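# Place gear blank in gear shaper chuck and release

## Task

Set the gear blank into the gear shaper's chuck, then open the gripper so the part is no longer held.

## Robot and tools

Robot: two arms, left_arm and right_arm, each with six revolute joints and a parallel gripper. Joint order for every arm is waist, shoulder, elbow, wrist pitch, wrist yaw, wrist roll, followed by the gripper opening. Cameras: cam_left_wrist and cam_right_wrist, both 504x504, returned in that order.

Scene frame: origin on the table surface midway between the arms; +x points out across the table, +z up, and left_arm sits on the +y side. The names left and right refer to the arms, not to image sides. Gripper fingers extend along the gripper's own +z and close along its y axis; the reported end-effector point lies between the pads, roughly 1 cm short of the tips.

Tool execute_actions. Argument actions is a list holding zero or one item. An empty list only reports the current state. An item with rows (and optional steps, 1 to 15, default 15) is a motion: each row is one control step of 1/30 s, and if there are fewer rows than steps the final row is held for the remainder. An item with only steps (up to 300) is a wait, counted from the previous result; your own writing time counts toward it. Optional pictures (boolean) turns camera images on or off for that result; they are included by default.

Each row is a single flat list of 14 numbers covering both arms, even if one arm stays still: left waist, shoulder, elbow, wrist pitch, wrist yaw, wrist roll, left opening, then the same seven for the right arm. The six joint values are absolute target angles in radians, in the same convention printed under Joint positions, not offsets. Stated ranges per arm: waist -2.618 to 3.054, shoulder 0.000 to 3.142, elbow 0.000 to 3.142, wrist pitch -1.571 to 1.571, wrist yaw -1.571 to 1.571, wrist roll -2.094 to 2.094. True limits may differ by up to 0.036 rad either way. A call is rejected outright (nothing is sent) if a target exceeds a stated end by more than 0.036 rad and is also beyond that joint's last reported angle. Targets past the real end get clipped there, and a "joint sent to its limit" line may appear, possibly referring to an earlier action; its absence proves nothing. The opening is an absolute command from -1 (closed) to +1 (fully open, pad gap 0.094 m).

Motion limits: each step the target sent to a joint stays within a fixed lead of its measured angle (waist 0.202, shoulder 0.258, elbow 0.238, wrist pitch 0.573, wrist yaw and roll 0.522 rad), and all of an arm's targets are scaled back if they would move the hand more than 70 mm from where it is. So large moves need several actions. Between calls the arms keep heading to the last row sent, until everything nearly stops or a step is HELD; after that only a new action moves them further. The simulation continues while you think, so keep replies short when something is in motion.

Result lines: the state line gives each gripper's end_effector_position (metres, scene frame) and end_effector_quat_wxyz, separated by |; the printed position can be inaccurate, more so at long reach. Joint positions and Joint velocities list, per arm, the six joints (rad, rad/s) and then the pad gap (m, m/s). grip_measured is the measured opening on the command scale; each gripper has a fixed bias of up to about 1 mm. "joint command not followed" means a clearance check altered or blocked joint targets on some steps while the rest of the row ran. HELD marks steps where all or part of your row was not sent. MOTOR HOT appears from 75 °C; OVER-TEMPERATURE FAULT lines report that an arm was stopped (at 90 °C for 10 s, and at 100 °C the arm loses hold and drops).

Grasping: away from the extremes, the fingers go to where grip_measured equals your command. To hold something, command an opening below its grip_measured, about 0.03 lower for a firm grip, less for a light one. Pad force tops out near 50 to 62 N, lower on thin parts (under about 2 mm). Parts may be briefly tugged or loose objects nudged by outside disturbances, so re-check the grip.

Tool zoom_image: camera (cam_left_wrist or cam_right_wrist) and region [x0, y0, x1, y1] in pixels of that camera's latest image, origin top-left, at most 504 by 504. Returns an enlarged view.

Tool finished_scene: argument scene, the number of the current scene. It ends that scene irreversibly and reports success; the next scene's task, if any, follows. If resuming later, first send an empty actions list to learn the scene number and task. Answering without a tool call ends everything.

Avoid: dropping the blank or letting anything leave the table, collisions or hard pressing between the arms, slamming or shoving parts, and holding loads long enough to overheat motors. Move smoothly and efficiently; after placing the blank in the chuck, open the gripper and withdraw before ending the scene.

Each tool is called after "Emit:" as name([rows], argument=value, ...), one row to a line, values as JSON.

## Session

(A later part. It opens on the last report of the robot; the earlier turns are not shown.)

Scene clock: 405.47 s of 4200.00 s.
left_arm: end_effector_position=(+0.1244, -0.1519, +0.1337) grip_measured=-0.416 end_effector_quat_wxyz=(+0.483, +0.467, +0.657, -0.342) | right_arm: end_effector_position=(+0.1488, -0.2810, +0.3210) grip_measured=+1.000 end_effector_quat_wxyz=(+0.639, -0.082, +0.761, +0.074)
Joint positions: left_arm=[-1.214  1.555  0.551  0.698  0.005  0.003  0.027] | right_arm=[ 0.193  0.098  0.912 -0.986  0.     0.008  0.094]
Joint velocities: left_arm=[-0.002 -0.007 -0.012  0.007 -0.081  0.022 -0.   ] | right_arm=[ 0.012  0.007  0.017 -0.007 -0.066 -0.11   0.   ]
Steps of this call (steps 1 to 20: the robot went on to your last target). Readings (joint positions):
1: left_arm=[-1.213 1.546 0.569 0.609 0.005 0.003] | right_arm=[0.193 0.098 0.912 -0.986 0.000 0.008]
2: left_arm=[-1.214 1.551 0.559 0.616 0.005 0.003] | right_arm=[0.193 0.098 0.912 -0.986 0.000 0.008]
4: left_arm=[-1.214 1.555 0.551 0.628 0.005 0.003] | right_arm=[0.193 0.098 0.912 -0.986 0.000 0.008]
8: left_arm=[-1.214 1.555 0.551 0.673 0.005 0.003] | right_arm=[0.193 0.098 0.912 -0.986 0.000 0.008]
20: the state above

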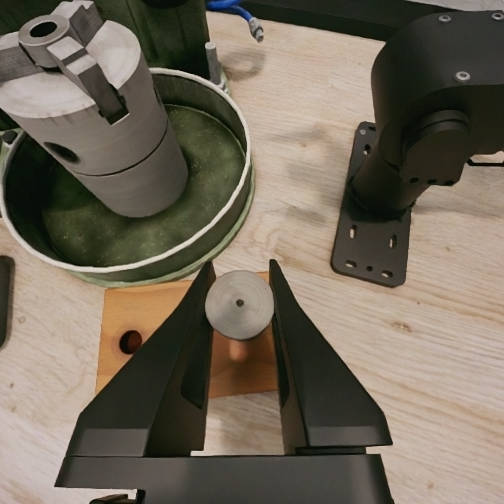

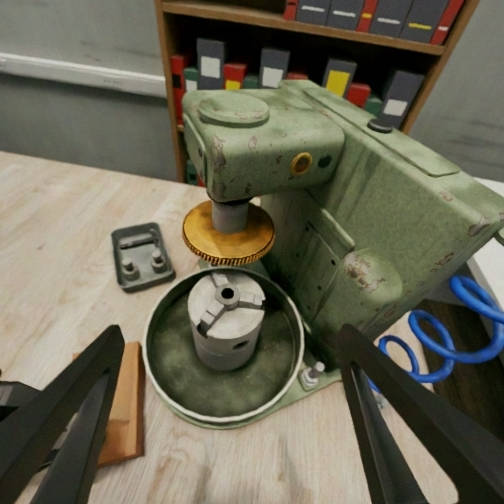

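Emit:
execute_actions([
  {"rows":[[-1.215,1.565,0.54,0.78,0.005,0,-0.45,0.5,0.1,0.9,-1.0,0,0,1],[-1.215,1.575,0.532,0.80,0.005,0,-0.45,0.6,0.1,0.9,-1.0,0,0,1],[-1.215,1.585,0.525,0.82,0.005,0,-0.45,0.7,0.1,0.9,-1.0,0,0,1],[-1.215,1.595,0.518,0.84,0.005,0,-0.45,0.8,0.1,0.9,-1.0,0,0,1],[-1.215,1.605,0.512,0.855,0.005,0,-0.45,0.9,0.1,0.9,-1.0,0,0,1],[-1.215,1.615,0.506,0.87,0.005,0,-0.45,1.0,0.1,0.9,-1.0,0,0,1],[-1.215,1.625,0.50,0.885,0.005,0,-0.45,1.1,0.1,0.9,-1.0,0,0,1],[-1.215,1.635,0.495,0.9,0.005,0,-0.45,1.1,0.1,0.9,-1.0,0,0,1],[-1.215,1.645,0.49,0.905,0.005,0,-0.45,1.1,0.1,0.9,-1.0,0,0,1],[-1.215,1.655,0.485,0.905,0.005,0,-0.45,1.1,0.1,0.9,-1.0,0,0,1]],"steps":15},
], pictures=false)

Emit:
execute_actions([
  {"steps":20},
])

Emit:
zoom_image(camera="cam_right_wrist", region=[140,270,320,430])

Scene clock: 417.70 s of 4200.00 s.
left_arm: end_effector_position=(+0.1227, -0.1471, +0.1042) grip_measured=-0.416 end_effector_quat_wxyz=(+0.479, +0.469, +0.660, -0.339) | right_arm: end_effector_position=(+0.0794, -0.1952, +0.3210) grip_measured=+1.000 end_effector_quat_wxyz=(+0.544, -0.405, +0.650, +0.344)
Joint positions: left_arm=[-1.214  1.65   0.49   0.844  0.005  0.003  0.027] | right_arm=[ 1.092  0.098  0.912 -0.986 -0.     0.007  0.094]
Joint velocities: left_arm=[-0.017  0.002 -0.012  0.022 -0.037 -0.022 -0.001] | right_arm=[ 0.056  0.022  0.002 -0.022  0.022  0.022  0.   ]
Steps of this call (steps 1 to 15: the robot went on to your last target; steps 16 to 90: nothing new was sent; then 8.73 s passed at rest; steps 91 to 105: all 15 steps of this action). Readings (joint positions):
91: left_arm=[-1.214 1.555 0.551 0.703 0.005 0.003] | right_arm=[0.227 0.098 0.912 -0.986 0.004 0.008]
92: left_arm=[-1.214 1.557 0.550 0.714 0.005 0.003] | right_arm=[0.301 0.098 0.912 -0.986 0.004 0.008]
94: left_arm=[-1.214 1.565 0.543 0.748 0.005 0.003] | right_arm=[0.454 0.098 0.912 -0.986 0.003 0.008]
98: left_arm=[-1.214 1.603 0.521 0.814 0.005 0.003] | right_arm=[0.758 0.098 0.912 -0.986 0.002 0.008]
105: the state above

Scene clock: 418.37 s of 4200.00 s.
left_arm: end_effector_position=(+0.1233, -0.1489, +0.1101) grip_measured=-0.416 end_effector_quat_wxyz=(+0.488, +0.464, +0.654, -0.345) | right_arm: end_effector_position=(+0.0794, -0.1952, +0.3210) grip_measured=+1.000 end_effector_quat_wxyz=(+0.544, -0.405, +0.649, +0.344)
Joint positions: left_arm=[-1.214  1.65   0.49   0.869  0.005  0.003  0.027] | right_arm=[ 1.093  0.098  0.912 -0.986 -0.     0.007  0.094]
Joint velocities: left_arm=[-0.012  0.002  0.002 -0.037  0.022 -0.007 -0.   ] | right_arm=[ 0.012 -0.017 -0.017 -0.007  0.037  0.007  0.   ]
Steps of this call (steps 1 to 20: the robot went on to your last target). Readings (joint positions):
1: left_arm=[-1.214 1.650 0.490 0.846 0.005 0.003] | right_arm=[1.093 0.098 0.912 -0.986 -0.000 0.007]
2: left_arm=[-1.214 1.650 0.490 0.850 0.005 0.003] | right_arm=[1.093 0.098 0.912 -0.986 -0.000 0.007]
4: left_arm=[-1.214 1.650 0.490 0.859 0.005 0.003] | right_arm=[1.093 0.098 0.912 -0.986 -0.000 0.007]
8: left_arm=[-1.214 1.650 0.490 0.866 0.005 0.003] | right_arm=[1.093 0.098 0.912 -0.986 -0.000 0.007]
20: the state above

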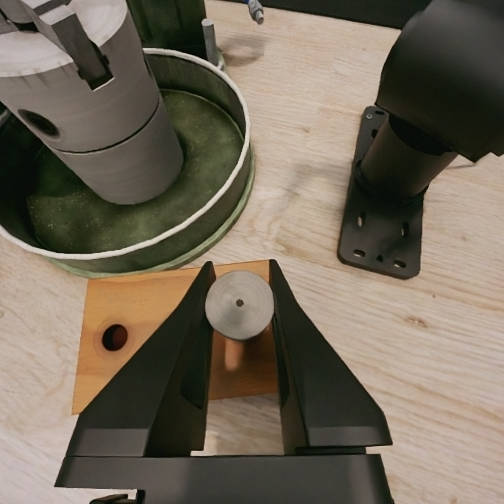

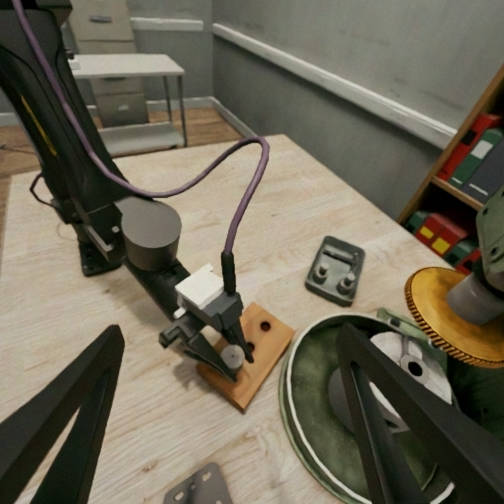

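Region (140, 270, 320, 430) of cam_right_wrist's 504x504 image, scaled by 2.800, with more detail than that image has.

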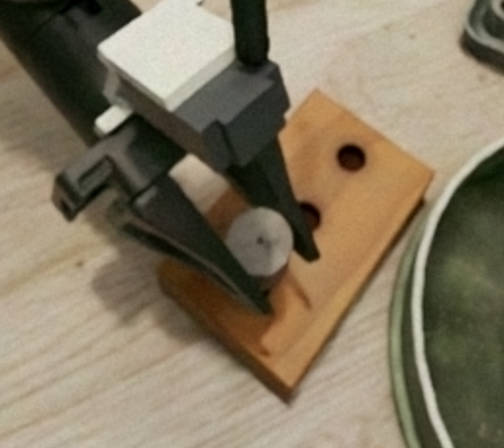

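Emit:
execute_actions([
  {"rows":[[-1.215,1.665,0.482,0.93,0.005,0,-0.45,1.1,0.1,0.9,-1.0,0,0,1],[-1.215,1.675,0.48,0.945,0.005,0,-0.45,1.1,0.1,0.9,-1.0,0,0,1],[-1.215,1.685,0.477,0.96,0.005,0,-0.45,1.1,0.1,0.9,-1.0,0,0,1],[-1.215,1.695,0.475,0.975,0.005,0,-0.45,1.1,0.1,0.9,-1.0,0,0,1],[-1.215,1.705,0.472,0.988,0.005,0,-0.45,1.1,0.1,0.9,-1.0,0,0,1],[-1.215,1.715,0.47,1.0,0.005,0,-0.45,1.1,0.1,0.9,-1.0,0,0,1],[-1.215,1.725,0.467,1.012,0.005,0,-0.45,1.1,0.1,0.9,-1.0,0,0,1],[-1.215,1.735,0.465,1.025,0.005,0,-0.45,1.1,0.1,0.9,-1.0,0,0,1],[-1.215,1.745,0.463,1.037,0.005,0,-0.45,1.1,0.1,0.9,-1.0,0,0,1],[-1.215,1.755,0.461,1.05,0.005,0,-0.45,1.1,0.1,0.9,-1.0,0,0,1],[-1.215,1.765,0.459,1.055,0.005,0,-0.45,1.1,0.1,0.9,-1.0,0,0,1],[-1.215,1.775,0.457,1.055,0.005,0,-0.45,1.1,0.1,0.9,-1.0,0,0,1]],"steps":15},
], pictures=false)

Emit:
execute_actions([
  {"steps":20},
], pictures=false)

Scene clock: 429.37 s of 4200.00 s.
left_arm: end_effector_position=(+0.1235, -0.1492, +0.0841) grip_measured=-0.416 end_effector_quat_wxyz=(+0.484, +0.466, +0.656, -0.343) | right_arm: end_effector_position=(+0.0794, -0.1952, +0.3210) grip_measured=+1.000 end_effector_quat_wxyz=(+0.544, -0.405, +0.649, +0.344)
Joint positions: left_arm=[-1.214  1.766  0.468  0.996  0.005  0.003  0.027] | right_arm=[ 1.093  0.098  0.912 -0.986 -0.     0.007  0.094]
Joint velocities: left_arm=[-0.002  0.076 -0.046 -0.007  0.051  0.007  0.001] | right_arm=[ 0.007 -0.002 -0.007  0.007 -0.051 -0.051  0.   ]
Steps of this call (steps 1 to 15: the robot went on to your last target; steps 16 to 90: nothing new was sent; then 7.50 s passed at rest; steps 91 to 105: all 15 steps of this action). Readings (joint positions):
91: left_arm=[-1.214 1.650 0.490 0.871 0.005 0.003] | right_arm=[1.093 0.098 0.912 -0.986 -0.000 0.007]
92: left_arm=[-1.214 1.652 0.490 0.877 0.005 0.003] | right_arm=[1.093 0.098 0.912 -0.986 -0.000 0.007]
94: left_arm=[-1.214 1.664 0.490 0.901 0.005 0.003] | right_arm=[1.093 0.098 0.912 -0.986 -0.000 0.007]
98: left_arm=[-1.214 1.706 0.489 0.948 0.005 0.003] | right_arm=[1.093 0.098 0.912 -0.986 -0.000 0.007]
105: the state above

Scene clock: 430.03 s of 4200.00 s.
left_arm: end_effector_position=(+0.1238, -0.1502, +0.0879) grip_measured=-0.416 end_effector_quat_wxyz=(+0.490, +0.463, +0.652, -0.347) | right_arm: end_effector_position=(+0.0794, -0.1952, +0.3210) grip_measured=+1.000 end_effector_quat_wxyz=(+0.544, -0.405, +0.649, +0.344)
Joint positions: left_arm=[-1.214  1.767  0.466  1.019  0.005  0.003  0.027] | right_arm=[ 1.093  0.098  0.912 -0.986 -0.     0.007  0.094]
Joint velocities: left_arm=[ 0.002 -0.017 -0.012  0.051 -0.051 -0.051 -0.   ] | right_arm=[-0.012 -0.012  0.017  0.037 -0.022 -0.022  0.   ]
Steps of this call (steps 1 to 20: the robot went on to your last target). Readings (joint positions):
1: left_arm=[-1.214 1.767 0.466 0.998 0.005 0.003] | right_arm=[1.093 0.098 0.912 -0.986 -0.000 0.007]
2: left_arm=[-1.214 1.767 0.466 0.999 0.005 0.003] | right_arm=[1.093 0.098 0.912 -0.986 -0.000 0.007]
4: left_arm=[-1.214 1.767 0.466 1.005 0.005 0.003] | right_arm=[1.093 0.098 0.912 -0.986 -0.000 0.007]
8: left_arm=[-1.214 1.767 0.466 1.014 0.005 0.003] | right_arm=[1.093 0.098 0.912 -0.986 -0.000 0.007]
20: the state above

Emit:
execute_actions([
  {"rows":[[-1.215,1.79,0.453,1.08,0.005,0,-0.45,1.1,0.1,0.9,-1.0,0,0,1],[-1.215,1.80,0.45,1.1,0.005,0,-0.45,1.1,0.1,0.9,-1.0,0,0,1],[-1.215,1.81,0.448,1.115,0.005,0,-0.45,1.1,0.1,0.9,-1.0,0,0,1],[-1.215,1.82,0.446,1.125,0.005,0,-0.45,1.1,0.1,0.9,-1.0,0,0,1],[-1.215,1.83,0.446,1.134,0.005,0,-0.45,1.1,0.1,0.9,-1.0,0,0,1],[-1.215,1.842,0.446,1.134,0.005,0,-0.45,1.1,0.1,0.9,-1.0,0,0,1]],"steps":15},
], pictures=false)

Emit:
execute_actions([
  {"rows":[[-1.215,1.80,0.43,1.14,0.005,0,-0.45,1.1,0.1,0.9,-1.0,0,0,1],[-1.215,1.79,0.414,1.145,0.005,0,-0.45,1.1,0.1,0.9,-1.0,0,0,1],[-1.215,1.779,0.398,1.15,0.005,0,-0.45,1.1,0.1,0.9,-1.0,0,0,1],[-1.215,1.768,0.382,1.155,0.005,0,-0.45,1.1,0.1,0.9,-1.0,0,0,1],[-1.215,1.757,0.366,1.16,0.005,0,-0.45,1.1,0.1,0.9,-1.0,0,0,1],[-1.215,1.746,0.35,1.165,0.005,0,-0.45,1.1,0.1,0.9,-1.0,0,0,1],[-1.215,1.735,0.334,1.17,0.005,0,-0.45,1.1,0.1,0.9,-1.0,0,0,1],[-1.215,1.724,0.318,1.175,0.005,0,-0.45,1.1,0.1,0.9,-1.0,0,0,1],[-1.215,1.713,0.302,1.18,0.005,0,-0.45,1.1,0.1,0.9,-1.0,0,0,1],[-1.215,1.702,0.286,1.185,0.005,0,-0.45,1.1,0.1,0.9,-1.0,0,0,1],[-1.215,1.691,0.27,1.19,0.005,0,-0.45,1.1,0.1,0.9,-1.0,0,0,1],[-1.215,1.68,0.254,1.195,0.005,0,-0.45,1.1,0.1,0.9,-1.0,0,0,1],[-1.215,1.67,0.238,1.2,0.005,0,-0.45,1.1,0.1,0.9,-1.0,0,0,1],[-1.215,1.66,0.222,1.205,0.005,0,-0.45,1.1,0.1,0.9,-1.0,0,0,1],[-1.215,1.65,0.21,1.208,0.005,0,-0.45,1.1,0.1,0.9,-1.0,0,0,1]],"steps":15},
], pictures=false)

Emit:
execute_actions([
  {"steps":15},
])

Scene clock: 461.43 s of 4200.00 s.
left_arm: end_effector_position=(+0.1251, -0.1538, +0.0843) grip_measured=-0.416 end_effector_quat_wxyz=(+0.499, +0.458, +0.645, -0.353) | right_arm: end_effector_position=(+0.0794, -0.1952, +0.3210) grip_measured=+1.000 end_effector_quat_wxyz=(+0.544, -0.405, +0.649, +0.344)
Joint positions: left_arm=[-1.214  1.827  0.466  1.107  0.005  0.003  0.027] | right_arm=[ 1.093  0.098  0.912 -0.986 -0.     0.007  0.094]
Joint velocities: left_arm=[-0.007 -0.012  0.002  0.022 -0.051  0.007  0.   ] | right_arm=[-0.012 -0.007  0.007 -0.11  -0.037 -0.081  0.   ]
Steps of this call (steps 1 to 15: the robot went on to your last target; steps 16 to 90: nothing new was sent; then 27.90 s passed at rest; steps 91 to 105: all 15 steps of this action). Readings (joint positions):
91: left_arm=[-1.214 1.769 0.466 1.022 0.005 0.003] | right_arm=[1.093 0.098 0.912 -0.986 -0.000 0.007]
92: left_arm=[-1.214 1.774 0.466 1.031 0.005 0.003] | right_arm=[1.093 0.098 0.912 -0.986 -0.000 0.007]
94: left_arm=[-1.214 1.789 0.466 1.054 0.005 0.003] | right_arm=[1.093 0.098 0.912 -0.986 -0.000 0.007]
98: left_arm=[-1.214 1.821 0.466 1.096 0.005 0.003] | right_arm=[1.093 0.098 0.912 -0.986 -0.000 0.007]
105: the state above

Scene clock: 461.93 s of 4200.00 s.
left_arm: end_effector_position=(+0.1068, -0.1025, +0.0788) grip_measured=-0.416 end_effector_quat_wxyz=(+0.494, +0.461, +0.649, -0.349) | right_arm: end_effector_position=(+0.0794, -0.1952, +0.3210) grip_measured=+1.000 end_effector_quat_wxyz=(+0.544, -0.405, +0.649, +0.344)
Joint positions: left_arm=[-1.214  1.693  0.251  1.171  0.005  0.003  0.027] | right_arm=[ 1.093  0.098  0.912 -0.986 -0.     0.007  0.094]
Joint velocities: left_arm=[-0.012 -0.31  -0.437  0.11   0.037  0.007  0.   ] | right_arm=[-0.002  0.007 -0.007  0.007 -0.051  0.037  0.   ]
Steps of this call (steps 1 to 15: all 15 steps of this action). Readings (joint positions):
1: left_arm=[-1.214 1.827 0.463 1.109 0.005 0.003] | right_arm=[1.093 0.098 0.912 -0.986 -0.000 0.007]
2: left_arm=[-1.214 1.825 0.457 1.115 0.005 0.003] | right_arm=[1.093 0.098 0.912 -0.986 -0.000 0.007]
4: left_arm=[-1.214 1.811 0.431 1.125 0.005 0.003] | right_arm=[1.093 0.098 0.912 -0.986 -0.000 0.007]
8: left_arm=[-1.214 1.768 0.364 1.142 0.005 0.003] | right_arm=[1.093 0.098 0.912 -0.986 -0.000 0.007]
15: the state above

Scene clock: 462.43 s of 4200.00 s.
left_arm: end_effector_position=(+0.1045, -0.0961, +0.0777) grip_measured=-0.416 end_effector_quat_wxyz=(+0.493, +0.461, +0.650, -0.349) | right_arm: end_effector_position=(+0.0794, -0.1952, +0.3210) grip_measured=+1.000 end_effector_quat_wxyz=(+0.544, -0.405, +0.649, +0.344)
Joint positions: left_arm=[-1.214  1.677  0.225  1.178  0.005  0.003  0.027] | right_arm=[ 1.093  0.098  0.912 -0.986 -0.     0.007  0.094]
Joint velocities: left_arm=[ 0.012  0.017  0.002 -0.037 -0.139  0.081 -0.001] | right_arm=[ 0.012  0.007  0.002 -0.022 -0.007 -0.007  0.   ]
Steps of this call (steps 1 to 15: the robot went on to your last target). Readings (joint positions):
1: left_arm=[-1.214 1.684 0.239 1.174 0.005 0.003] | right_arm=[1.093 0.098 0.912 -0.986 -0.000 0.007]
2: left_arm=[-1.214 1.679 0.230 1.176 0.005 0.003] | right_arm=[1.093 0.098 0.912 -0.986 -0.000 0.007]
4: left_arm=[-1.214 1.677 0.225 1.178 0.005 0.003] | right_arm=[1.093 0.098 0.912 -0.986 -0.000 0.007]
8: left_arm=[-1.214 1.677 0.225 1.178 0.005 0.003] | right_arm=[1.093 0.098 0.912 -0.986 -0.000 0.007]
15: the state above

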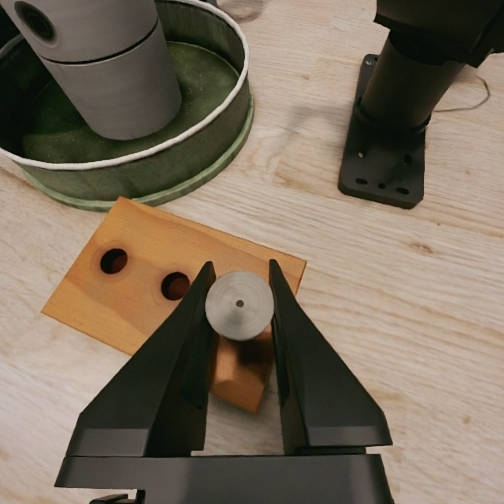

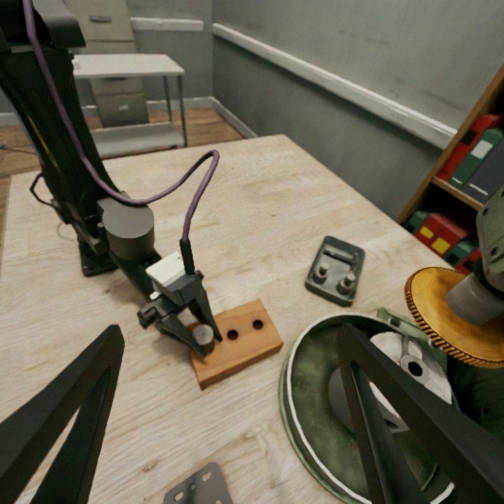

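Emit:
execute_actions([
  {"rows":[[-1.21,1.64,0.198,1.21,0.005,0,-0.45,1.1,0.1,0.9,-1.0,0,0,1],[-1.2,1.63,0.186,1.212,0.005,0,-0.45,1.1,0.1,0.9,-1.0,0,0,1],[-1.19,1.62,0.174,1.213,0.005,0,-0.45,1.1,0.1,0.9,-1.0,0,0,1],[-1.18,1.61,0.162,1.215,0.005,0,-0.45,1.1,0.1,0.9,-1.0,0,0,1],[-1.17,1.60,0.15,1.216,0.005,0,-0.45,1.1,0.1,0.9,-1.0,0,0,1],[-1.16,1.59,0.138,1.218,0.005,0,-0.45,1.1,0.1,0.9,-1.0,0,0,1],[-1.15,1.58,0.126,1.219,0.005,0,-0.45,1.1,0.1,0.9,-1.0,0,0,1],[-1.14,1.57,0.114,1.22,0.005,0,-0.45,1.1,0.1,0.9,-1.0,0,0,1],[-1.13,1.56,0.102,1.22,0.005,0,-0.45,1.1,0.1,0.9,-1.0,0,0,1],[-1.11,1.55,0.092,1.22,0.005,0,-0.45,1.1,0.1,0.9,-1.0,0,0,1],[-1.09,1.55,0.092,1.22,0.005,0,-0.45,1.1,0.1,0.9,-1.0,0,0,1],[-1.07,1.55,0.092,1.22,0.005,0,-0.45,1.1,0.1,0.9,-1.0,0,0,1],[-1.05,1.55,0.092,1.22,0.005,0,-0.45,1.1,0.1,0.9,-1.0,0,0,1],[-1.03,1.55,0.092,1.22,0.005,0,-0.45,1.1,0.1,0.9,-1.0,0,0,1],[-1.01,1.55,0.092,1.22,0.005,0,-0.45,1.1,0.1,0.9,-1.0,0,0,1]],"steps":15},
], pictures=false)

Emit:
execute_actions([
  {"steps":15},
])

Scene clock: 475.40 s of 4200.00 s.
left_arm: end_effector_position=(+0.1415, -0.0449, +0.0756) grip_measured=-0.416 end_effector_quat_wxyz=(+0.513, +0.413, +0.684, -0.313) | right_arm: end_effector_position=(+0.0794, -0.1952, +0.3210) grip_measured=+1.000 end_effector_quat_wxyz=(+0.544, -0.405, +0.649, +0.344)
Joint positions: left_arm=[-1.053  1.577  0.104  1.191  0.021  0.002  0.027] | right_arm=[ 1.093  0.098  0.912 -0.986 -0.     0.007  0.094]
Joint velocities: left_arm=[ 0.579  0.002 -0.002  0.022  0.022 -0.081  0.001] | right_arm=[-0.002 -0.007  0.002 -0.022 -0.022 -0.037  0.   ]
Steps of this call (steps 1 to 15: the robot went on to your last target; steps 16 to 90: nothing new was sent; then 9.47 s passed at rest; steps 91 to 105: all 15 steps of this action). Readings (joint positions):
91: left_arm=[-1.214 1.677 0.225 1.178 0.005 0.003] | right_arm=[1.093 0.098 0.912 -0.986 -0.000 0.007]
92: left_arm=[-1.212 1.674 0.222 1.178 0.005 0.003] | right_arm=[1.093 0.098 0.912 -0.986 -0.000 0.007]
94: left_arm=[-1.204 1.657 0.204 1.180 0.008 0.003] | right_arm=[1.093 0.098 0.912 -0.986 -0.000 0.007]
98: left_arm=[-1.166 1.613 0.151 1.187 0.011 0.003] | right_arm=[1.093 0.098 0.912 -0.986 -0.000 0.007]
105: the state above

Scene clock: 475.90 s of 4200.00 s.
left_arm: end_effector_position=(+0.1532, -0.0383, +0.0756) grip_measured=-0.416 end_effector_quat_wxyz=(+0.520, +0.399, +0.693, -0.301) | right_arm: end_effector_position=(+0.0794, -0.1952, +0.3210) grip_measured=+1.000 end_effector_quat_wxyz=(+0.544, -0.405, +0.649, +0.344)
Joint positions: left_arm=[-1.017  1.577  0.104  1.191  0.015  0.002  0.027] | right_arm=[ 1.093  0.098  0.912 -0.986 -0.     0.007  0.094]
Joint velocities: left_arm=[ 0.012 -0.002  0.007 -0.022  0.007  0.022 -0.001] | right_arm=[ 0.007 -0.007 -0.017  0.051 -0.022 -0.007  0.   ]
Steps of this call (steps 1 to 15: the robot went on to your last target). Readings (joint positions):
1: left_arm=[-1.036 1.577 0.104 1.191 0.019 0.002] | right_arm=[1.093 0.098 0.912 -0.986 -0.000 0.007]
2: left_arm=[-1.025 1.577 0.104 1.191 0.016 0.002] | right_arm=[1.093 0.098 0.912 -0.986 -0.000 0.007]
4: left_arm=[-1.017 1.577 0.104 1.191 0.015 0.002] | right_arm=[1.093 0.098 0.912 -0.986 -0.000 0.007]
8: left_arm=[-1.017 1.577 0.104 1.191 0.015 0.002] | right_arm=[1.093 0.098 0.912 -0.986 -0.000 0.007]
15: the state above

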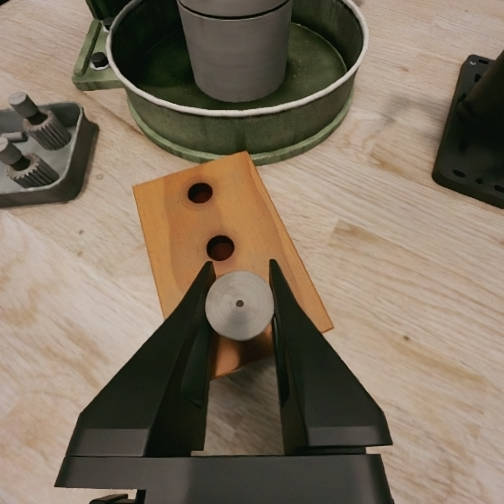

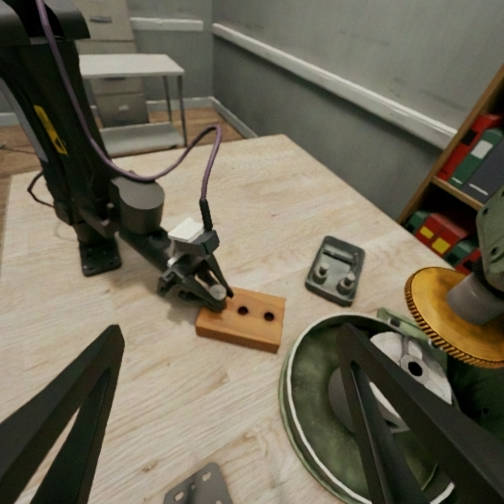

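Emit:
execute_actions([
  {"rows":[[-0.99,1.55,0.092,1.22,0.005,0,-0.45,1.1,0.1,0.9,-1.0,0,0,1],[-0.97,1.55,0.092,1.22,0.005,0,-0.45,1.1,0.1,0.9,-1.0,0,0,1],[-0.95,1.55,0.092,1.22,0.005,0,-0.45,1.1,0.1,0.9,-1.0,0,0,1],[-0.93,1.55,0.092,1.22,0.005,0,-0.45,1.1,0.1,0.9,-1.0,0,0,1],[-0.91,1.55,0.092,1.22,0.005,0,-0.45,1.1,0.1,0.9,-1.0,0,0,1],[-0.89,1.55,0.092,1.22,0.005,0,-0.45,1.1,0.1,0.9,-1.0,0,0,1],[-0.87,1.55,0.092,1.22,0.005,0,-0.45,1.1,0.1,0.9,-1.0,0,0,1],[-0.85,1.55,0.092,1.22,0.005,0,-0.45,1.1,0.1,0.9,-1.0,0,0,1],[-0.83,1.55,0.092,1.22,0.005,0,-0.45,1.1,0.1,0.9,-1.0,0,0,1],[-0.81,1.55,0.092,1.22,0.005,0,-0.45,1.1,0.1,0.9,-1.0,0,0,1],[-0.79,1.55,0.092,1.22,0.005,0,-0.45,1.1,0.1,0.9,-1.0,0,0,1],[-0.77,1.55,0.092,1.22,0.005,0,-0.45,1.1,0.1,0.9,-1.0,0,0,1]],"steps":15},
], pictures=false)

Emit:
execute_actions([
  {"rows":[[-0.77,1.55,0.092,1.19,0.005,0,-0.45,1.1,0.1,0.9,-1.0,0,0,1],[-0.77,1.55,0.092,1.19,0.005,0,-0.45,1.1,0.1,0.9,-1.0,0,0,1],[-0.77,1.55,0.092,1.19,0.005,0,-0.45,1.1,0.1,0.9,-1.0,0,0,1],[-0.77,1.55,0.092,1.19,0.005,0,-0.45,1.1,0.1,0.9,-1.0,0,0,1],[-0.77,1.55,0.092,1.19,0.005,0,-0.45,1.1,0.1,0.9,-1.0,0,0,1],[-0.77,1.55,0.092,1.19,0.005,0,-0.45,1.1,0.1,0.9,-1.0,0,0,1],[-0.77,1.55,0.092,1.19,0.005,0,-0.45,1.1,0.1,0.9,-1.0,0,0,1],[-0.77,1.55,0.092,1.19,0.005,0,-0.45,1.1,0.1,0.9,-1.0,0,0,1],[-0.77,1.55,0.092,1.19,0.005,0,0.3,1.1,0.1,0.9,-1.0,0,0,1]],"steps":15},
])

Scene clock: 492.57 s of 4200.00 s.
left_arm: end_effector_position=(+0.2180, +0.0112, +0.0756) grip_measured=-0.416 end_effector_quat_wxyz=(+0.552, +0.314, +0.735, -0.238) | right_arm: end_effector_position=(+0.0794, -0.1952, +0.3210) grip_measured=+1.000 end_effector_quat_wxyz=(+0.544, -0.405, +0.649, +0.344)
Joint positions: left_arm=[-0.779  1.577  0.104  1.191  0.016  0.001  0.027] | right_arm=[ 1.093  0.098  0.912 -0.986 -0.     0.007  0.094]
Joint velocities: left_arm=[0.105 0.002 0.007 0.007 0.007 0.037 0.001] | right_arm=[-0.017 -0.002  0.012  0.066 -0.007 -0.066  0.   ]
Steps of this call (steps 1 to 15: the robot went on to your last target; steps 16 to 90: nothing new was sent; then 13.17 s passed at rest; steps 91 to 105: all 15 steps of this action). Readings (joint positions):
91: left_arm=[-1.014 1.577 0.104 1.191 0.017 0.002] | right_arm=[1.093 0.098 0.912 -0.986 -0.000 0.007]
92: left_arm=[-1.006 1.577 0.104 1.191 0.021 0.002] | right_arm=[1.093 0.098 0.912 -0.986 -0.000 0.007]
94: left_arm=[-0.975 1.577 0.104 1.191 0.026 0.002] | right_arm=[1.093 0.098 0.912 -0.986 -0.000 0.007]
98: left_arm=[-0.892 1.577 0.104 1.191 0.024 0.001] | right_arm=[1.093 0.098 0.912 -0.986 -0.000 0.007]
105: the state above

Scene clock: 493.07 s of 4200.00 s.
left_arm: end_effector_position=(+0.2186, +0.0119, +0.0753) grip_measured=+0.298 end_effector_quat_wxyz=(+0.552, +0.313, +0.736, -0.236) | right_arm: end_effector_position=(+0.0794, -0.1952, +0.3210) grip_measured=+1.000 end_effector_quat_wxyz=(+0.544, -0.405, +0.649, +0.344)
Joint positions: left_arm=[-0.778  1.577  0.104  1.19   0.014  0.001  0.061] | right_arm=[ 1.093  0.098  0.912 -0.986 -0.     0.007  0.094]
Joint velocities: left_arm=[-0.007  0.012 -0.007 -0.007 -0.022  0.037  0.   ] | right_arm=[-0.017 -0.007  0.007 -0.022 -0.007 -0.007  0.   ]
Steps of this call (steps 1 to 15: all 15 steps of this action). Readings (joint positions):
1: left_arm=[-0.778 1.577 0.104 1.191 0.016 0.001] | right_arm=[1.093 0.098 0.912 -0.986 -0.000 0.007]
2: left_arm=[-0.778 1.577 0.104 1.189 0.016 0.001] | right_arm=[1.093 0.098 0.912 -0.986 -0.000 0.007]
4: left_arm=[-0.778 1.577 0.104 1.188 0.016 0.001] | right_arm=[1.093 0.098 0.912 -0.986 -0.000 0.007]
8: left_arm=[-0.778 1.577 0.104 1.188 0.016 0.001] | right_arm=[1.093 0.098 0.912 -0.986 -0.000 0.007]
15: the state above

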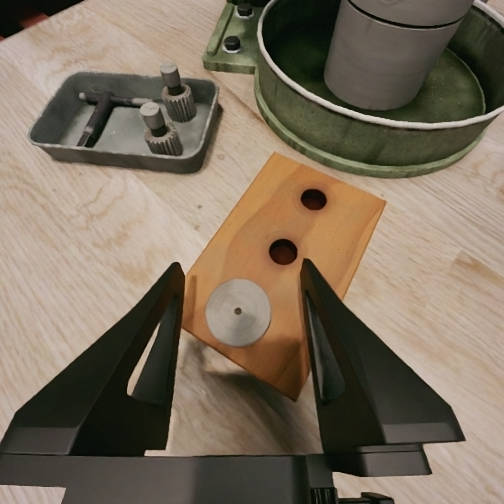

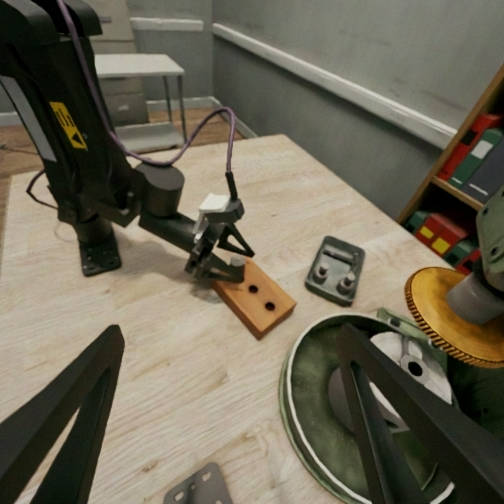

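Emit:
execute_actions([
  {"rows":[[-0.77,1.2,0.2,0.9,0,0,0.3,1.06,0.4,0.7,-0.4,0,0,0.3],[-0.77,1.2,0.2,0.9,0,0,0.3,1.06,0.4,0.7,-0.4,0,0,0.3],[-0.77,1.2,0.2,0.9,0,0,0.3,1.06,0.4,0.7,-0.4,0,0,0.3],[-0.77,1.2,0.2,0.9,0,0,0.3,1.06,0.4,0.7,-0.4,0,0,0.3],[-0.77,1.2,0.2,0.9,0,0,0.3,1.06,0.4,0.7,-0.4,0,0,0.3],[-0.77,1.2,0.2,0.9,0,0,0.3,1.06,0.4,0.7,-0.4,0,0,0.3],[-0.2,1.0,0.3,0.9,0,0,0.3,1.06,0.4,0.7,-0.4,0,0,0.3]],"steps":15},
], pictures=false)

Emit:
execute_actions([
  {"rows":[[-0.2,1.0,0.3,0.9,0,0,0.3,1.06,0.9,0.5,0.5,0,0,0.3],[-0.2,1.0,0.3,0.9,0,0,0.3,1.06,0.9,0.5,0.5,0,0,0.3],[-0.2,1.0,0.3,0.9,0,0,0.3,1.06,0.9,0.5,0.5,0,0,0.3],[-0.2,1.0,0.3,0.9,0,0,0.3,1.06,0.9,0.5,0.785,0,0,0.3],[-0.2,1.0,0.3,0.9,0,0,0.3,1.06,0.9,0.5,0.785,0,0,0.3],[-0.2,1.0,0.3,0.9,0,0,0.3,1.06,0.9,0.5,0.785,0,0,0.3],[-0.2,1.0,0.3,0.9,0,0,0.3,1.06,0.9,0.5,0.785,0,0,0.3],[-0.2,1.0,0.3,0.9,0,0,0.3,1.06,1.1,0.4,0.785,0,0,0.3],[-0.2,1.0,0.3,0.9,0,0,0.3,1.06,1.1,0.4,0.785,0,0,0.3],[-0.2,1.0,0.3,0.9,0,0,0.3,1.06,1.1,0.4,0.785,0,0,0.3],[-0.2,1.0,0.3,0.9,0,0,0.3,1.06,1.345,0.28,0.785,0,0,0.3]],"steps":15},
], pictures=false)

Emit:
execute_actions([
  {"steps":25},
])

Scene clock: 510.20 s of 4200.00 s.
left_arm: end_effector_position=(+0.3144, +0.1748, +0.2839) grip_measured=+0.298 end_effector_quat_wxyz=(+0.779, +0.076, +0.616, -0.095) | right_arm: end_effector_position=(+0.1361, -0.0908, +0.3039) grip_measured=+0.302 end_effector_quat_wxyz=(+0.545, -0.398, +0.656, +0.336)
Joint positions: left_arm=[-0.232  1.014  0.296  0.951 -0.003  0.002  0.061] | right_arm=[ 1.069  0.425  0.685 -0.439 -0.     0.007  0.061]
Joint velocities: left_arm=[ 0.965 -0.027  0.002 -0.139 -0.256  0.022  0.001] | right_arm=[-0.002 -0.007  0.002  0.242 -0.081 -0.066 -0.001]
Steps of this call (steps 1 to 15: the robot went on to your last target; steps 16 to 170: nothing new was sent; then 10.97 s passed at rest; steps 171 to 185: all 15 steps of this action). Readings (joint positions):
171: left_arm=[-0.778 1.536 0.115 1.128 0.012 0.001] | right_arm=[1.091 0.112 0.894 -0.941 -0.000 0.007]
172: left_arm=[-0.778 1.460 0.127 1.051 0.011 0.001] | right_arm=[1.086 0.146 0.866 -0.859 -0.000 0.007]
174: left_arm=[-0.778 1.301 0.154 0.991 0.010 0.001] | right_arm=[1.077 0.268 0.801 -0.699 -0.000 0.007]
178: left_arm=[-0.702 1.146 0.217 0.958 0.024 0.002] | right_arm=[1.070 0.424 0.695 -0.536 -0.000 0.007]
185: the state above

Scene clock: 510.70 s of 4200.00 s.
left_arm: end_effector_position=(+0.3184, +0.1853, +0.2770) grip_measured=+0.298 end_effector_quat_wxyz=(+0.771, +0.066, +0.628, -0.081) | right_arm: end_effector_position=(+0.1942, +0.0229, +0.1236) grip_measured=+0.302 end_effector_quat_wxyz=(+0.502, -0.419, +0.690, +0.310)
Joint positions: left_arm=[-0.203  1.014  0.296  0.923 -0.008  0.002  0.061] | right_arm=[ 1.069  1.323  0.313  0.702 -0.     0.007  0.061]
Joint velocities: left_arm=[-0.012  0.017  0.012 -0.007 -0.066  0.007 -0.002] | right_arm=[-0.007  0.965 -0.794 -0.095  0.007  0.007 -0.002]
Steps of this call (steps 1 to 15: all 15 steps of this action). Readings (joint positions):
1: left_arm=[-0.211 1.014 0.296 0.944 -0.008 0.002] | right_arm=[1.069 0.451 0.658 -0.352 -0.000 0.007]
2: left_arm=[-0.203 1.014 0.296 0.938 -0.010 0.002] | right_arm=[1.069 0.514 0.625 -0.213 -0.000 0.007]
4: left_arm=[-0.203 1.014 0.296 0.932 -0.009 0.002] | right_arm=[1.069 0.697 0.566 0.031 -0.000 0.007]
8: left_arm=[-0.203 1.014 0.296 0.926 -0.008 0.002] | right_arm=[1.069 0.953 0.475 0.408 -0.000 0.007]
15: the state above

Scene clock: 511.53 s of 4200.00 s.
left_arm: end_effector_position=(+0.3184, +0.1853, +0.2769) grip_measured=+0.298 end_effector_quat_wxyz=(+0.771, +0.066, +0.628, -0.081) | right_arm: end_effector_position=(+0.1910, +0.0166, +0.1082) grip_measured=+0.302 end_effector_quat_wxyz=(+0.498, -0.421, +0.693, +0.307)
Joint positions: left_arm=[-0.203  1.014  0.296  0.923 -0.008  0.002  0.061] | right_arm=[ 1.069  1.359  0.265  0.773 -0.     0.007  0.061]
Joint velocities: left_arm=[-0.022 -0.017  0.007 -0.051 -0.022 -0.022  0.001] | right_arm=[-0.002  0.012  0.007 -0.051 -0.051  0.037 -0.   ]
Steps of this call (steps 1 to 25: the robot went on to your last target). Readings (joint positions):
1: left_arm=[-0.203 1.014 0.296 0.923 -0.008 0.002] | right_arm=[1.069 1.347 0.289 0.698 -0.000 0.007]
2: left_arm=[-0.203 1.014 0.296 0.923 -0.008 0.002] | right_arm=[1.069 1.357 0.273 0.694 -0.000 0.007]
4: left_arm=[-0.203 1.014 0.296 0.923 -0.008 0.002] | right_arm=[1.069 1.359 0.265 0.700 -0.000 0.007]
8: left_arm=[-0.203 1.014 0.296 0.923 -0.008 0.002] | right_arm=[1.069 1.359 0.265 0.748 -0.000 0.007]
25: the state above

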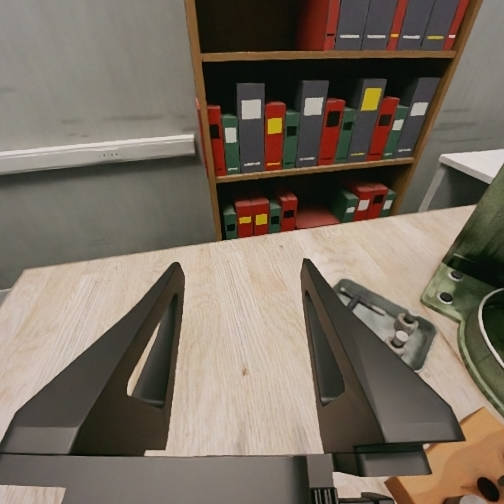

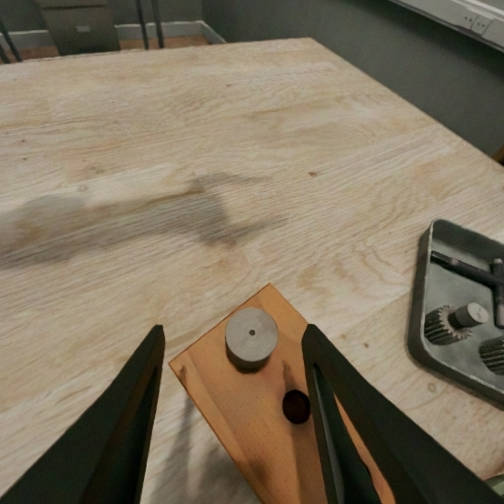

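Emit:
execute_actions([
  {"rows":[[-0.6,1.0,0.3,0.9,0,0,0.3,1.033,1.38,0.265,0.85,0,0,0.3],[-0.6,1.0,0.3,0.9,0,0,0.3,1.033,1.40,0.265,0.88,0,0,0.3],[-0.6,1.0,0.3,0.9,0,0,0.3,1.033,1.42,0.265,0.9,0,0,0.3],[-0.6,1.0,0.3,0.9,0,0,0.3,1.033,1.44,0.265,0.92,0,0,0.3],[-0.6,1.0,0.3,0.9,0,0,0.3,1.033,1.46,0.265,0.94,0,0,0.3],[-0.6,1.0,0.3,0.9,0,0,0.3,1.033,1.48,0.265,0.96,0,0,0.3],[-0.6,1.0,0.3,0.9,0,0,0.3,1.033,1.50,0.265,0.98,0,0,0.3],[-0.6,1.0,0.3,0.9,0,0,0.3,1.033,1.52,0.265,1.0,0,0,0.3],[-0.6,1.0,0.3,0.9,0,0,0.3,1.033,1.54,0.265,1.02,0,0,0.3],[-0.6,1.0,0.3,0.9,0,0,0.3,1.033,1.56,0.265,1.04,0,0,0.3],[-0.6,1.0,0.3,0.9,0,0,0.3,1.033,1.58,0.265,1.06,0,0,0.3],[-0.6,1.0,0.3,0.9,0,0,0.3,1.033,1.60,0.265,1.06,0,0,0.3]],"steps":15},
], pictures=false)

Emit:
execute_actions([
  {"steps":15},
])

Scene clock: 522.67 s of 4200.00 s.
left_arm: end_effector_position=(+0.2630, +0.0577, +0.2758) grip_measured=+0.298 end_effector_quat_wxyz=(+0.737, +0.193, +0.603, -0.235) | right_arm: end_effector_position=(+0.2061, +0.0233, +0.0825) grip_measured=+0.302 end_effector_quat_wxyz=(+0.504, -0.411, +0.697, +0.302)
Joint positions: left_arm=[-0.597  1.014  0.296  0.918  0.006  0.001  0.061] | right_arm=[ 1.041  1.589  0.265  1.009 -0.002  0.007  0.061]
Joint velocities: left_arm=[-0.002 -0.012 -0.007  0.051  0.037 -0.066  0.   ] | right_arm=[-0.002  0.105 -0.007  0.168  0.022 -0.081  0.001]
Steps of this call (steps 1 to 15: the robot went on to your last target; steps 16 to 90: nothing new was sent; then 7.63 s passed at rest; steps 91 to 105: all 15 steps of this action). Readings (joint positions):
91: left_arm=[-0.237 1.014 0.296 0.922 -0.027 0.001] | right_arm=[1.065 1.361 0.265 0.781 -0.002 0.007]
92: left_arm=[-0.306 1.014 0.296 0.922 -0.029 0.001] | right_arm=[1.057 1.367 0.265 0.797 -0.002 0.007]
94: left_arm=[-0.460 1.014 0.296 0.919 -0.020 0.001] | right_arm=[1.044 1.395 0.265 0.840 -0.002 0.007]
98: left_arm=[-0.597 1.014 0.296 0.918 0.006 0.001] | right_arm=[1.041 1.475 0.265 0.915 -0.002 0.007]
105: the state above

Scene clock: 523.17 s of 4200.00 s.
left_arm: end_effector_position=(+0.2630, +0.0577, +0.2758) grip_measured=+0.298 end_effector_quat_wxyz=(+0.737, +0.193, +0.603, -0.235) | right_arm: end_effector_position=(+0.2074, +0.0257, +0.0909) grip_measured=+0.302 end_effector_quat_wxyz=(+0.516, -0.405, +0.688, +0.309)
Joint positions: left_arm=[-0.597  1.014  0.296  0.918  0.006  0.001  0.061] | right_arm=[ 1.041  1.591  0.265  1.048 -0.002  0.007  0.061]
Joint velocities: left_arm=[-0.017 -0.017  0.007  0.037  0.022 -0.037  0.   ] | right_arm=[-0.002 -0.012  0.007 -0.022 -0.007  0.022 -0.001]
Steps of this call (steps 1 to 15: the robot went on to your last target). Readings (joint positions):
1: left_arm=[-0.597 1.014 0.296 0.918 0.006 0.001] | right_arm=[1.041 1.591 0.265 1.013 -0.002 0.007]
2: left_arm=[-0.597 1.014 0.296 0.918 0.006 0.001] | right_arm=[1.041 1.591 0.265 1.019 -0.002 0.007]
4: left_arm=[-0.597 1.014 0.296 0.918 0.006 0.001] | right_arm=[1.041 1.591 0.265 1.031 -0.002 0.007]
8: left_arm=[-0.597 1.014 0.296 0.918 0.006 0.001] | right_arm=[1.041 1.591 0.265 1.043 -0.002 0.007]
15: the state above

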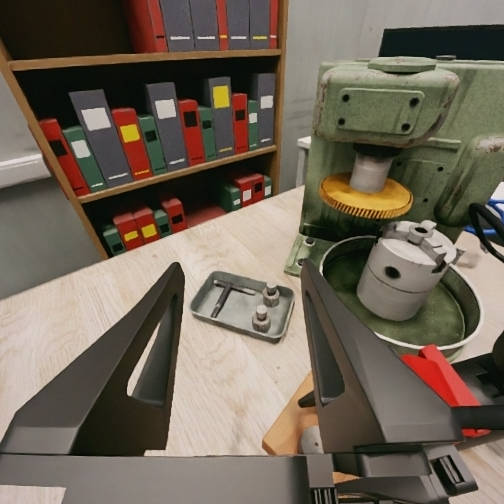

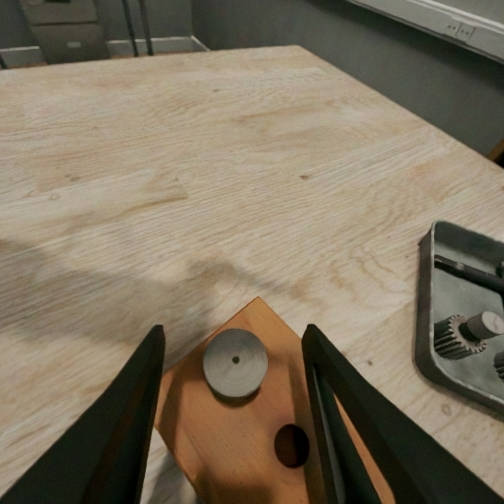

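Emit:
execute_actions([
  {"rows":[[-0.2,1.0,0.3,0.9,0,0,0.3,1.033,1.62,0.25,1.09,0,0,0.3],[-0.2,1.0,0.3,0.9,0,0,0.3,1.033,1.635,0.245,1.11,0,0,0.3],[-0.2,1.0,0.3,0.9,0,0,0.3,1.033,1.65,0.24,1.13,0,0,0.3],[-0.2,1.0,0.3,0.9,0,0,0.3,1.033,1.665,0.235,1.15,0,0,0.3],[-0.2,1.0,0.3,0.9,0,0,0.3,1.033,1.68,0.23,1.17,0,0,0.3],[-0.2,1.0,0.3,0.9,0,0,0.3,1.033,1.695,0.225,1.192,0,0,0.3],[-0.2,1.0,0.3,0.9,0,0,0.3,1.033,1.707,0.225,1.192,0,0,0.3]],"steps":15},
], pictures=false)

Emit:
execute_actions([
  {"steps":15},
])

Scene clock: 533.37 s of 4200.00 s.
left_arm: end_effector_position=(+0.3186, +0.1850, +0.2754) grip_measured=+0.298 end_effector_quat_wxyz=(+0.769, +0.066, +0.630, -0.081) | right_arm: end_effector_position=(+0.2056, +0.0225, +0.0721) grip_measured=+0.302 end_effector_quat_wxyz=(+0.512, -0.407, +0.691, +0.307)
Joint positions: left_arm=[-0.203  1.014  0.296  0.917 -0.007  0.001  0.061] | right_arm=[ 1.041  1.698  0.238  1.168 -0.002  0.007  0.061]
Joint velocities: left_arm=[-0.007 -0.007  0.007 -0.022  0.051 -0.007 -0.   ] | right_arm=[-0.017 -0.022  0.012  0.11   0.007 -0.007  0.   ]
Steps of this call (steps 1 to 15: the robot went on to your last target; steps 16 to 90: nothing new was sent; then 6.70 s passed at rest; steps 91 to 105: all 15 steps of this action). Readings (joint positions):
91: left_arm=[-0.563 1.014 0.296 0.918 0.026 0.001] | right_arm=[1.041 1.594 0.265 1.054 -0.002 0.007]
92: left_arm=[-0.494 1.014 0.296 0.918 0.027 0.001] | right_arm=[1.041 1.601 0.265 1.064 -0.002 0.007]
94: left_arm=[-0.340 1.014 0.296 0.917 0.019 0.001] | right_arm=[1.041 1.626 0.263 1.092 -0.002 0.007]
98: left_arm=[-0.203 1.014 0.296 0.917 -0.007 0.001] | right_arm=[1.041 1.683 0.245 1.142 -0.002 0.007]
105: the state above

Scene clock: 533.87 s of 4200.00 s.
left_arm: end_effector_position=(+0.3186, +0.1850, +0.2754) grip_measured=+0.298 end_effector_quat_wxyz=(+0.769, +0.066, +0.630, -0.081) | right_arm: end_effector_position=(+0.2060, +0.0232, +0.0749) grip_measured=+0.302 end_effector_quat_wxyz=(+0.516, -0.405, +0.688, +0.309)
Joint positions: left_arm=[-0.203  1.014  0.296  0.917 -0.007  0.001  0.061] | right_arm=[ 1.041  1.698  0.238  1.18  -0.002  0.007  0.061]
Joint velocities: left_arm=[-0.012  0.002 -0.007 -0.081  0.022  0.037  0.   ] | right_arm=[-0.007  0.007 -0.017 -0.022 -0.081 -0.066  0.001]
Steps of this call (steps 1 to 15: the robot went on to your last target). Readings (joint positions):
1: left_arm=[-0.203 1.014 0.296 0.917 -0.007 0.001] | right_arm=[1.041 1.698 0.238 1.171 -0.002 0.007]
2: left_arm=[-0.203 1.014 0.296 0.917 -0.007 0.001] | right_arm=[1.041 1.698 0.238 1.173 -0.002 0.007]
4: left_arm=[-0.203 1.014 0.296 0.917 -0.007 0.001] | right_arm=[1.041 1.698 0.238 1.176 -0.002 0.007]
8: left_arm=[-0.203 1.014 0.296 0.917 -0.007 0.001] | right_arm=[1.041 1.698 0.238 1.179 -0.002 0.007]
15: the state above

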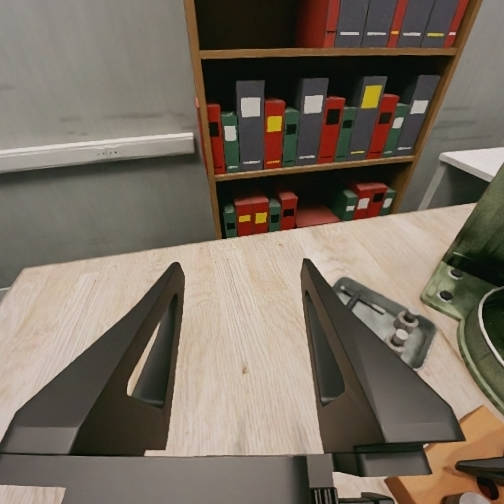

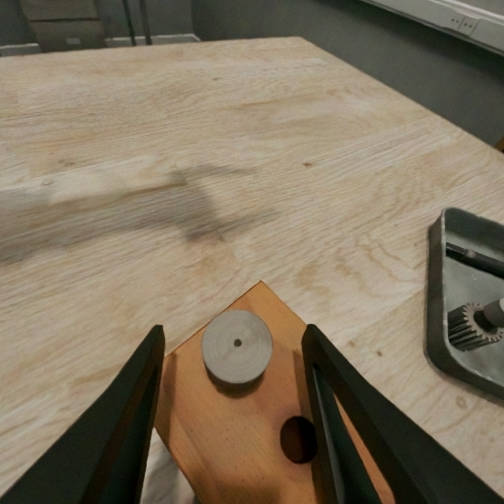

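Emit:
execute_actions([
  {"rows":[[-0.2,1.0,0.3,0.9,0,0,0.3,1.033,1.707,0.225,1.192,0,0,-0.2],[-0.2,1.0,0.3,0.9,0,0,0.3,1.033,1.707,0.225,1.192,0,0,-0.2],[-0.2,1.0,0.3,0.9,0,0,0.3,1.033,1.707,0.225,1.192,0,0,-0.2],[-0.2,1.0,0.3,0.9,0,0,0.3,1.033,1.707,0.225,1.192,0,0,-0.2],[-0.2,1.0,0.3,0.9,0,0,0.3,1.033,1.707,0.225,1.192,0,0,-0.2],[-0.2,1.0,0.3,0.9,0,0,0.3,1.033,1.707,0.225,1.192,0,0,-0.3],[-0.2,1.0,0.3,0.9,0,0,0.3,1.033,1.707,0.225,1.192,0,0,-0.3],[-0.2,1.0,0.3,0.9,0,0,0.3,1.033,1.707,0.225,1.192,0,0,-0.38],[-0.2,1.0,0.3,0.9,0,0,0.3,1.033,1.707,0.225,1.192,0,0,-0.38],[-0.2,1.0,0.3,0.9,0,0,0.3,1.033,1.707,0.225,1.192,0,0,-0.47]],"steps":15},
], pictures=false)

Emit:
execute_actions([
  {"rows":[[-0.2,1.0,0.3,0.9,0,0,0.3,1.033,1.665,0.266,1.19,0,0,-0.47],[-0.2,1.0,0.3,0.9,0,0,0.3,1.033,1.645,0.269,1.17,0,0,-0.47],[-0.2,1.0,0.3,0.9,0,0,0.3,1.033,1.62,0.272,1.14,0,0,-0.47],[-0.2,1.0,0.3,0.9,0,0,0.3,1.033,1.595,0.276,1.11,0,0,-0.47],[-0.2,1.0,0.3,0.9,0,0,0.3,1.033,1.57,0.28,1.08,0,0,-0.47],[-0.2,1.0,0.3,0.9,0,0,0.3,1.033,1.545,0.285,1.05,0,0,-0.47],[-0.2,1.0,0.3,0.9,0,0,0.3,1.033,1.52,0.29,1.02,0,0,-0.47],[-0.2,1.0,0.3,0.9,0,0,0.3,1.033,1.495,0.296,0.99,0,0,-0.47],[-0.2,1.0,0.3,0.9,0,0,0.3,1.033,1.47,0.302,0.958,0,0,-0.47],[-0.2,1.0,0.3,0.9,0,0,0.3,1.033,1.445,0.31,0.925,0,0,-0.47],[-0.2,1.0,0.3,0.9,0,0,0.3,1.033,1.42,0.318,0.892,0,0,-0.47],[-0.2,1.0,0.3,0.9,0,0,0.3,1.033,1.395,0.326,0.86,0,0,-0.47],[-0.2,1.0,0.3,0.9,0,0,0.3,1.033,1.37,0.334,0.828,0,0,-0.47],[-0.2,1.0,0.3,0.9,0,0,0.3,1.033,1.345,0.342,0.796,0,0,-0.47],[-0.2,1.0,0.3,0.9,0,0,0.3,1.033,1.325,0.35,0.765,0,0,-0.47]],"steps":15},
], pictures=false)

Emit:
execute_actions([
  {"steps":20},
])

Scene clock: 553.73 s of 4200.00 s.
left_arm: end_effector_position=(+0.3186, +0.1850, +0.2754) grip_measured=+0.298 end_effector_quat_wxyz=(+0.769, +0.066, +0.630, -0.081) | right_arm: end_effector_position=(+0.2061, +0.0232, +0.0750) grip_measured=-0.415 end_effector_quat_wxyz=(+0.516, -0.405, +0.688, +0.309)
Joint positions: left_arm=[-0.203  1.014  0.296  0.917 -0.007  0.001  0.061] | right_arm=[ 1.041  1.698  0.238  1.181 -0.001  0.007  0.027]
Joint velocities: left_arm=[-0.017  0.007 -0.007  0.022 -0.007  0.007 -0.001] | right_arm=[-0.007  0.022  0.007  0.022  0.051  0.037 -0.002]
Steps of this call (steps 1 to 15: the robot went on to your last target; steps 16 to 90: nothing new was sent; then 16.37 s passed at rest; steps 91 to 105: all 15 steps of this action). Readings (joint positions):
91: left_arm=[-0.203 1.014 0.296 0.917 -0.007 0.001] | right_arm=[1.041 1.698 0.238 1.181 -0.002 0.007]
92: left_arm=[-0.203 1.014 0.296 0.917 -0.007 0.001] | right_arm=[1.041 1.698 0.238 1.181 -0.002 0.007]
94: left_arm=[-0.203 1.014 0.296 0.917 -0.007 0.001] | right_arm=[1.041 1.698 0.238 1.181 -0.002 0.007]
98: left_arm=[-0.203 1.014 0.296 0.917 -0.007 0.001] | right_arm=[1.041 1.698 0.238 1.181 -0.002 0.007]
105: the state above

Scene clock: 554.23 s of 4200.00 s.
left_arm: end_effector_position=(+0.3186, +0.1850, +0.2754) grip_measured=+0.298 end_effector_quat_wxyz=(+0.769, +0.066, +0.630, -0.081) | right_arm: end_effector_position=(+0.2081, +0.0267, +0.1382) grip_measured=-0.415 end_effector_quat_wxyz=(+0.539, -0.395, +0.670, +0.323)
Joint positions: left_arm=[-0.203  1.014  0.296  0.917 -0.007  0.001  0.061] | right_arm=[ 1.041  1.387  0.307  0.869 -0.001  0.007  0.027]
Joint velocities: left_arm=[ 0.007  0.002 -0.002  0.066  0.007 -0.007  0.001] | right_arm=[ 0.007 -0.672  0.227 -0.813 -0.022  0.007 -0.001]
Steps of this call (steps 1 to 15: all 15 steps of this action). Readings (joint positions):
1: left_arm=[-0.203 1.014 0.296 0.917 -0.007 0.001] | right_arm=[1.041 1.696 0.238 1.180 -0.001 0.007]
2: left_arm=[-0.203 1.014 0.296 0.917 -0.007 0.001] | right_arm=[1.041 1.691 0.238 1.173 -0.001 0.007]
4: left_arm=[-0.203 1.014 0.296 0.917 -0.007 0.001] | right_arm=[1.041 1.662 0.238 1.142 -0.001 0.007]
8: left_arm=[-0.203 1.014 0.296 0.917 -0.007 0.001] | right_arm=[1.041 1.564 0.252 1.054 -0.001 0.007]
15: the state above

Scene clock: 554.90 s of 4200.00 s.
left_arm: end_effector_position=(+0.3186, +0.1850, +0.2754) grip_measured=+0.298 end_effector_quat_wxyz=(+0.769, +0.066, +0.630, -0.081) | right_arm: end_effector_position=(+0.2062, +0.0234, +0.1303) grip_measured=-0.415 end_effector_quat_wxyz=(+0.517, -0.405, +0.688, +0.309)
Joint positions: left_arm=[-0.203  1.014  0.296  0.917 -0.007  0.001  0.061] | right_arm=[ 1.041  1.345  0.325  0.743 -0.001  0.007  0.027]
Joint velocities: left_arm=[ 0.002  0.002 -0.017 -0.007 -0.066  0.125  0.001] | right_arm=[-0.017  0.002  0.002 -0.051 -0.066 -0.007 -0.   ]
Steps of this call (steps 1 to 20: the robot went on to your last target). Readings (joint positions):
1: left_arm=[-0.203 1.014 0.296 0.917 -0.007 0.001] | right_arm=[1.041 1.367 0.313 0.846 -0.001 0.007]
2: left_arm=[-0.203 1.014 0.296 0.917 -0.007 0.001] | right_arm=[1.041 1.355 0.318 0.832 -0.001 0.007]
4: left_arm=[-0.203 1.014 0.296 0.917 -0.007 0.001] | right_arm=[1.041 1.346 0.324 0.812 -0.001 0.007]
8: left_arm=[-0.203 1.014 0.296 0.917 -0.007 0.001] | right_arm=[1.041 1.345 0.325 0.770 -0.001 0.007]
20: the state above

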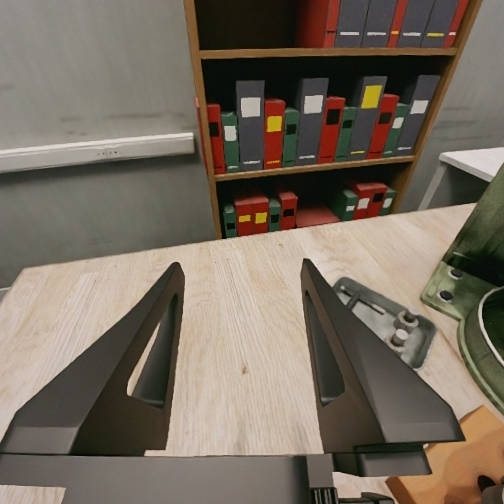

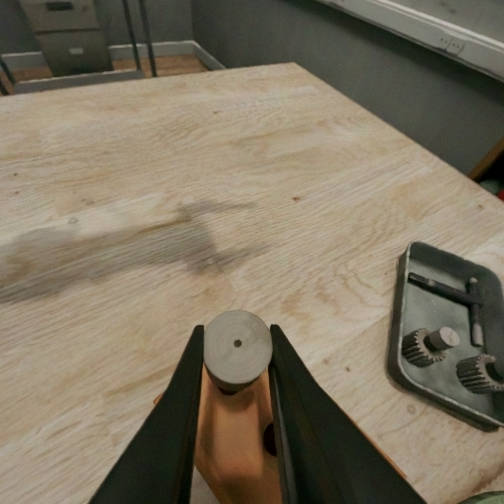

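Emit:
execute_actions(actions=[])

Scene clock: 572.63 s of 4200.00 s.
left_arm: end_effector_position=(+0.3186, +0.1850, +0.2754) grip_measured=+0.298 end_effector_quat_wxyz=(+0.769, +0.066, +0.630, -0.081) | right_arm: end_effector_position=(+0.2062, +0.0233, +0.1302) grip_measured=-0.415 end_effector_quat_wxyz=(+0.517, -0.405, +0.688, +0.309)
Joint positions: left_arm=[-0.203  1.014  0.296  0.917 -0.007  0.001  0.061] | right_arm=[ 1.041  1.345  0.325  0.743 -0.001  0.007  0.027]
Joint velocities: left_arm=[ 0.002 -0.002  0.007 -0.037  0.051 -0.066 -0.001] | right_arm=[-0.007  0.012 -0.007  0.081 -0.051 -0.066 -0.   ]
Steps of this call (steps 1 to 15: the robot went on to your last target; steps 16 to 90: nothing new was sent; then 14.73 s passed at rest). Readings (joint positions):
1: left_arm=[-0.203 1.014 0.296 0.917 -0.007 0.001] | right_arm=[1.041 1.345 0.325 0.743 -0.001 0.007]
2: left_arm=[-0.203 1.014 0.296 0.917 -0.007 0.001] | right_arm=[1.041 1.345 0.325 0.743 -0.001 0.007]
4: left_arm=[-0.203 1.014 0.296 0.917 -0.007 0.001] | right_arm=[1.041 1.345 0.325 0.743 -0.001 0.007]
8: left_arm=[-0.203 1.014 0.296 0.917 -0.007 0.001] | right_arm=[1.041 1.345 0.325 0.743 -0.001 0.007]
90: the state above
All arms were judged still, so your last target was given up. Only a new action makes them travel on or press farther. Fingers that are still opening or closing keep moving.

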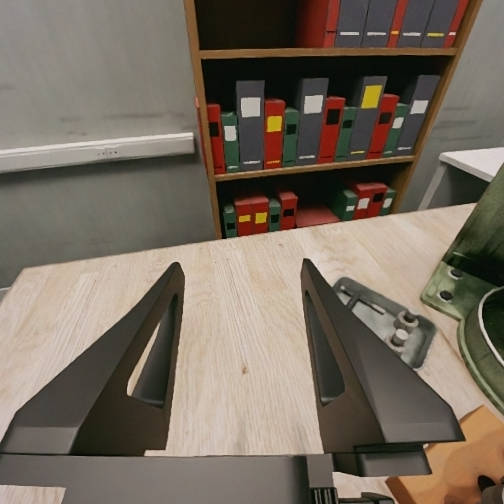

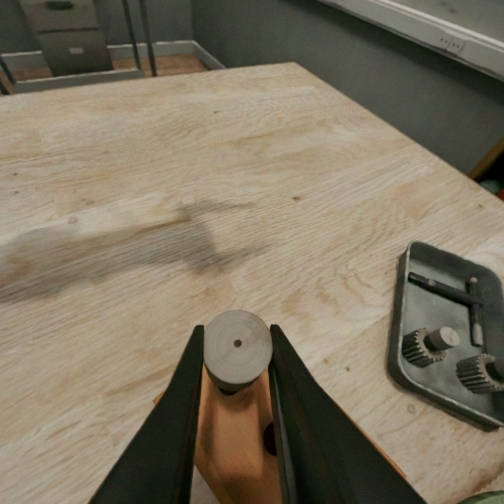

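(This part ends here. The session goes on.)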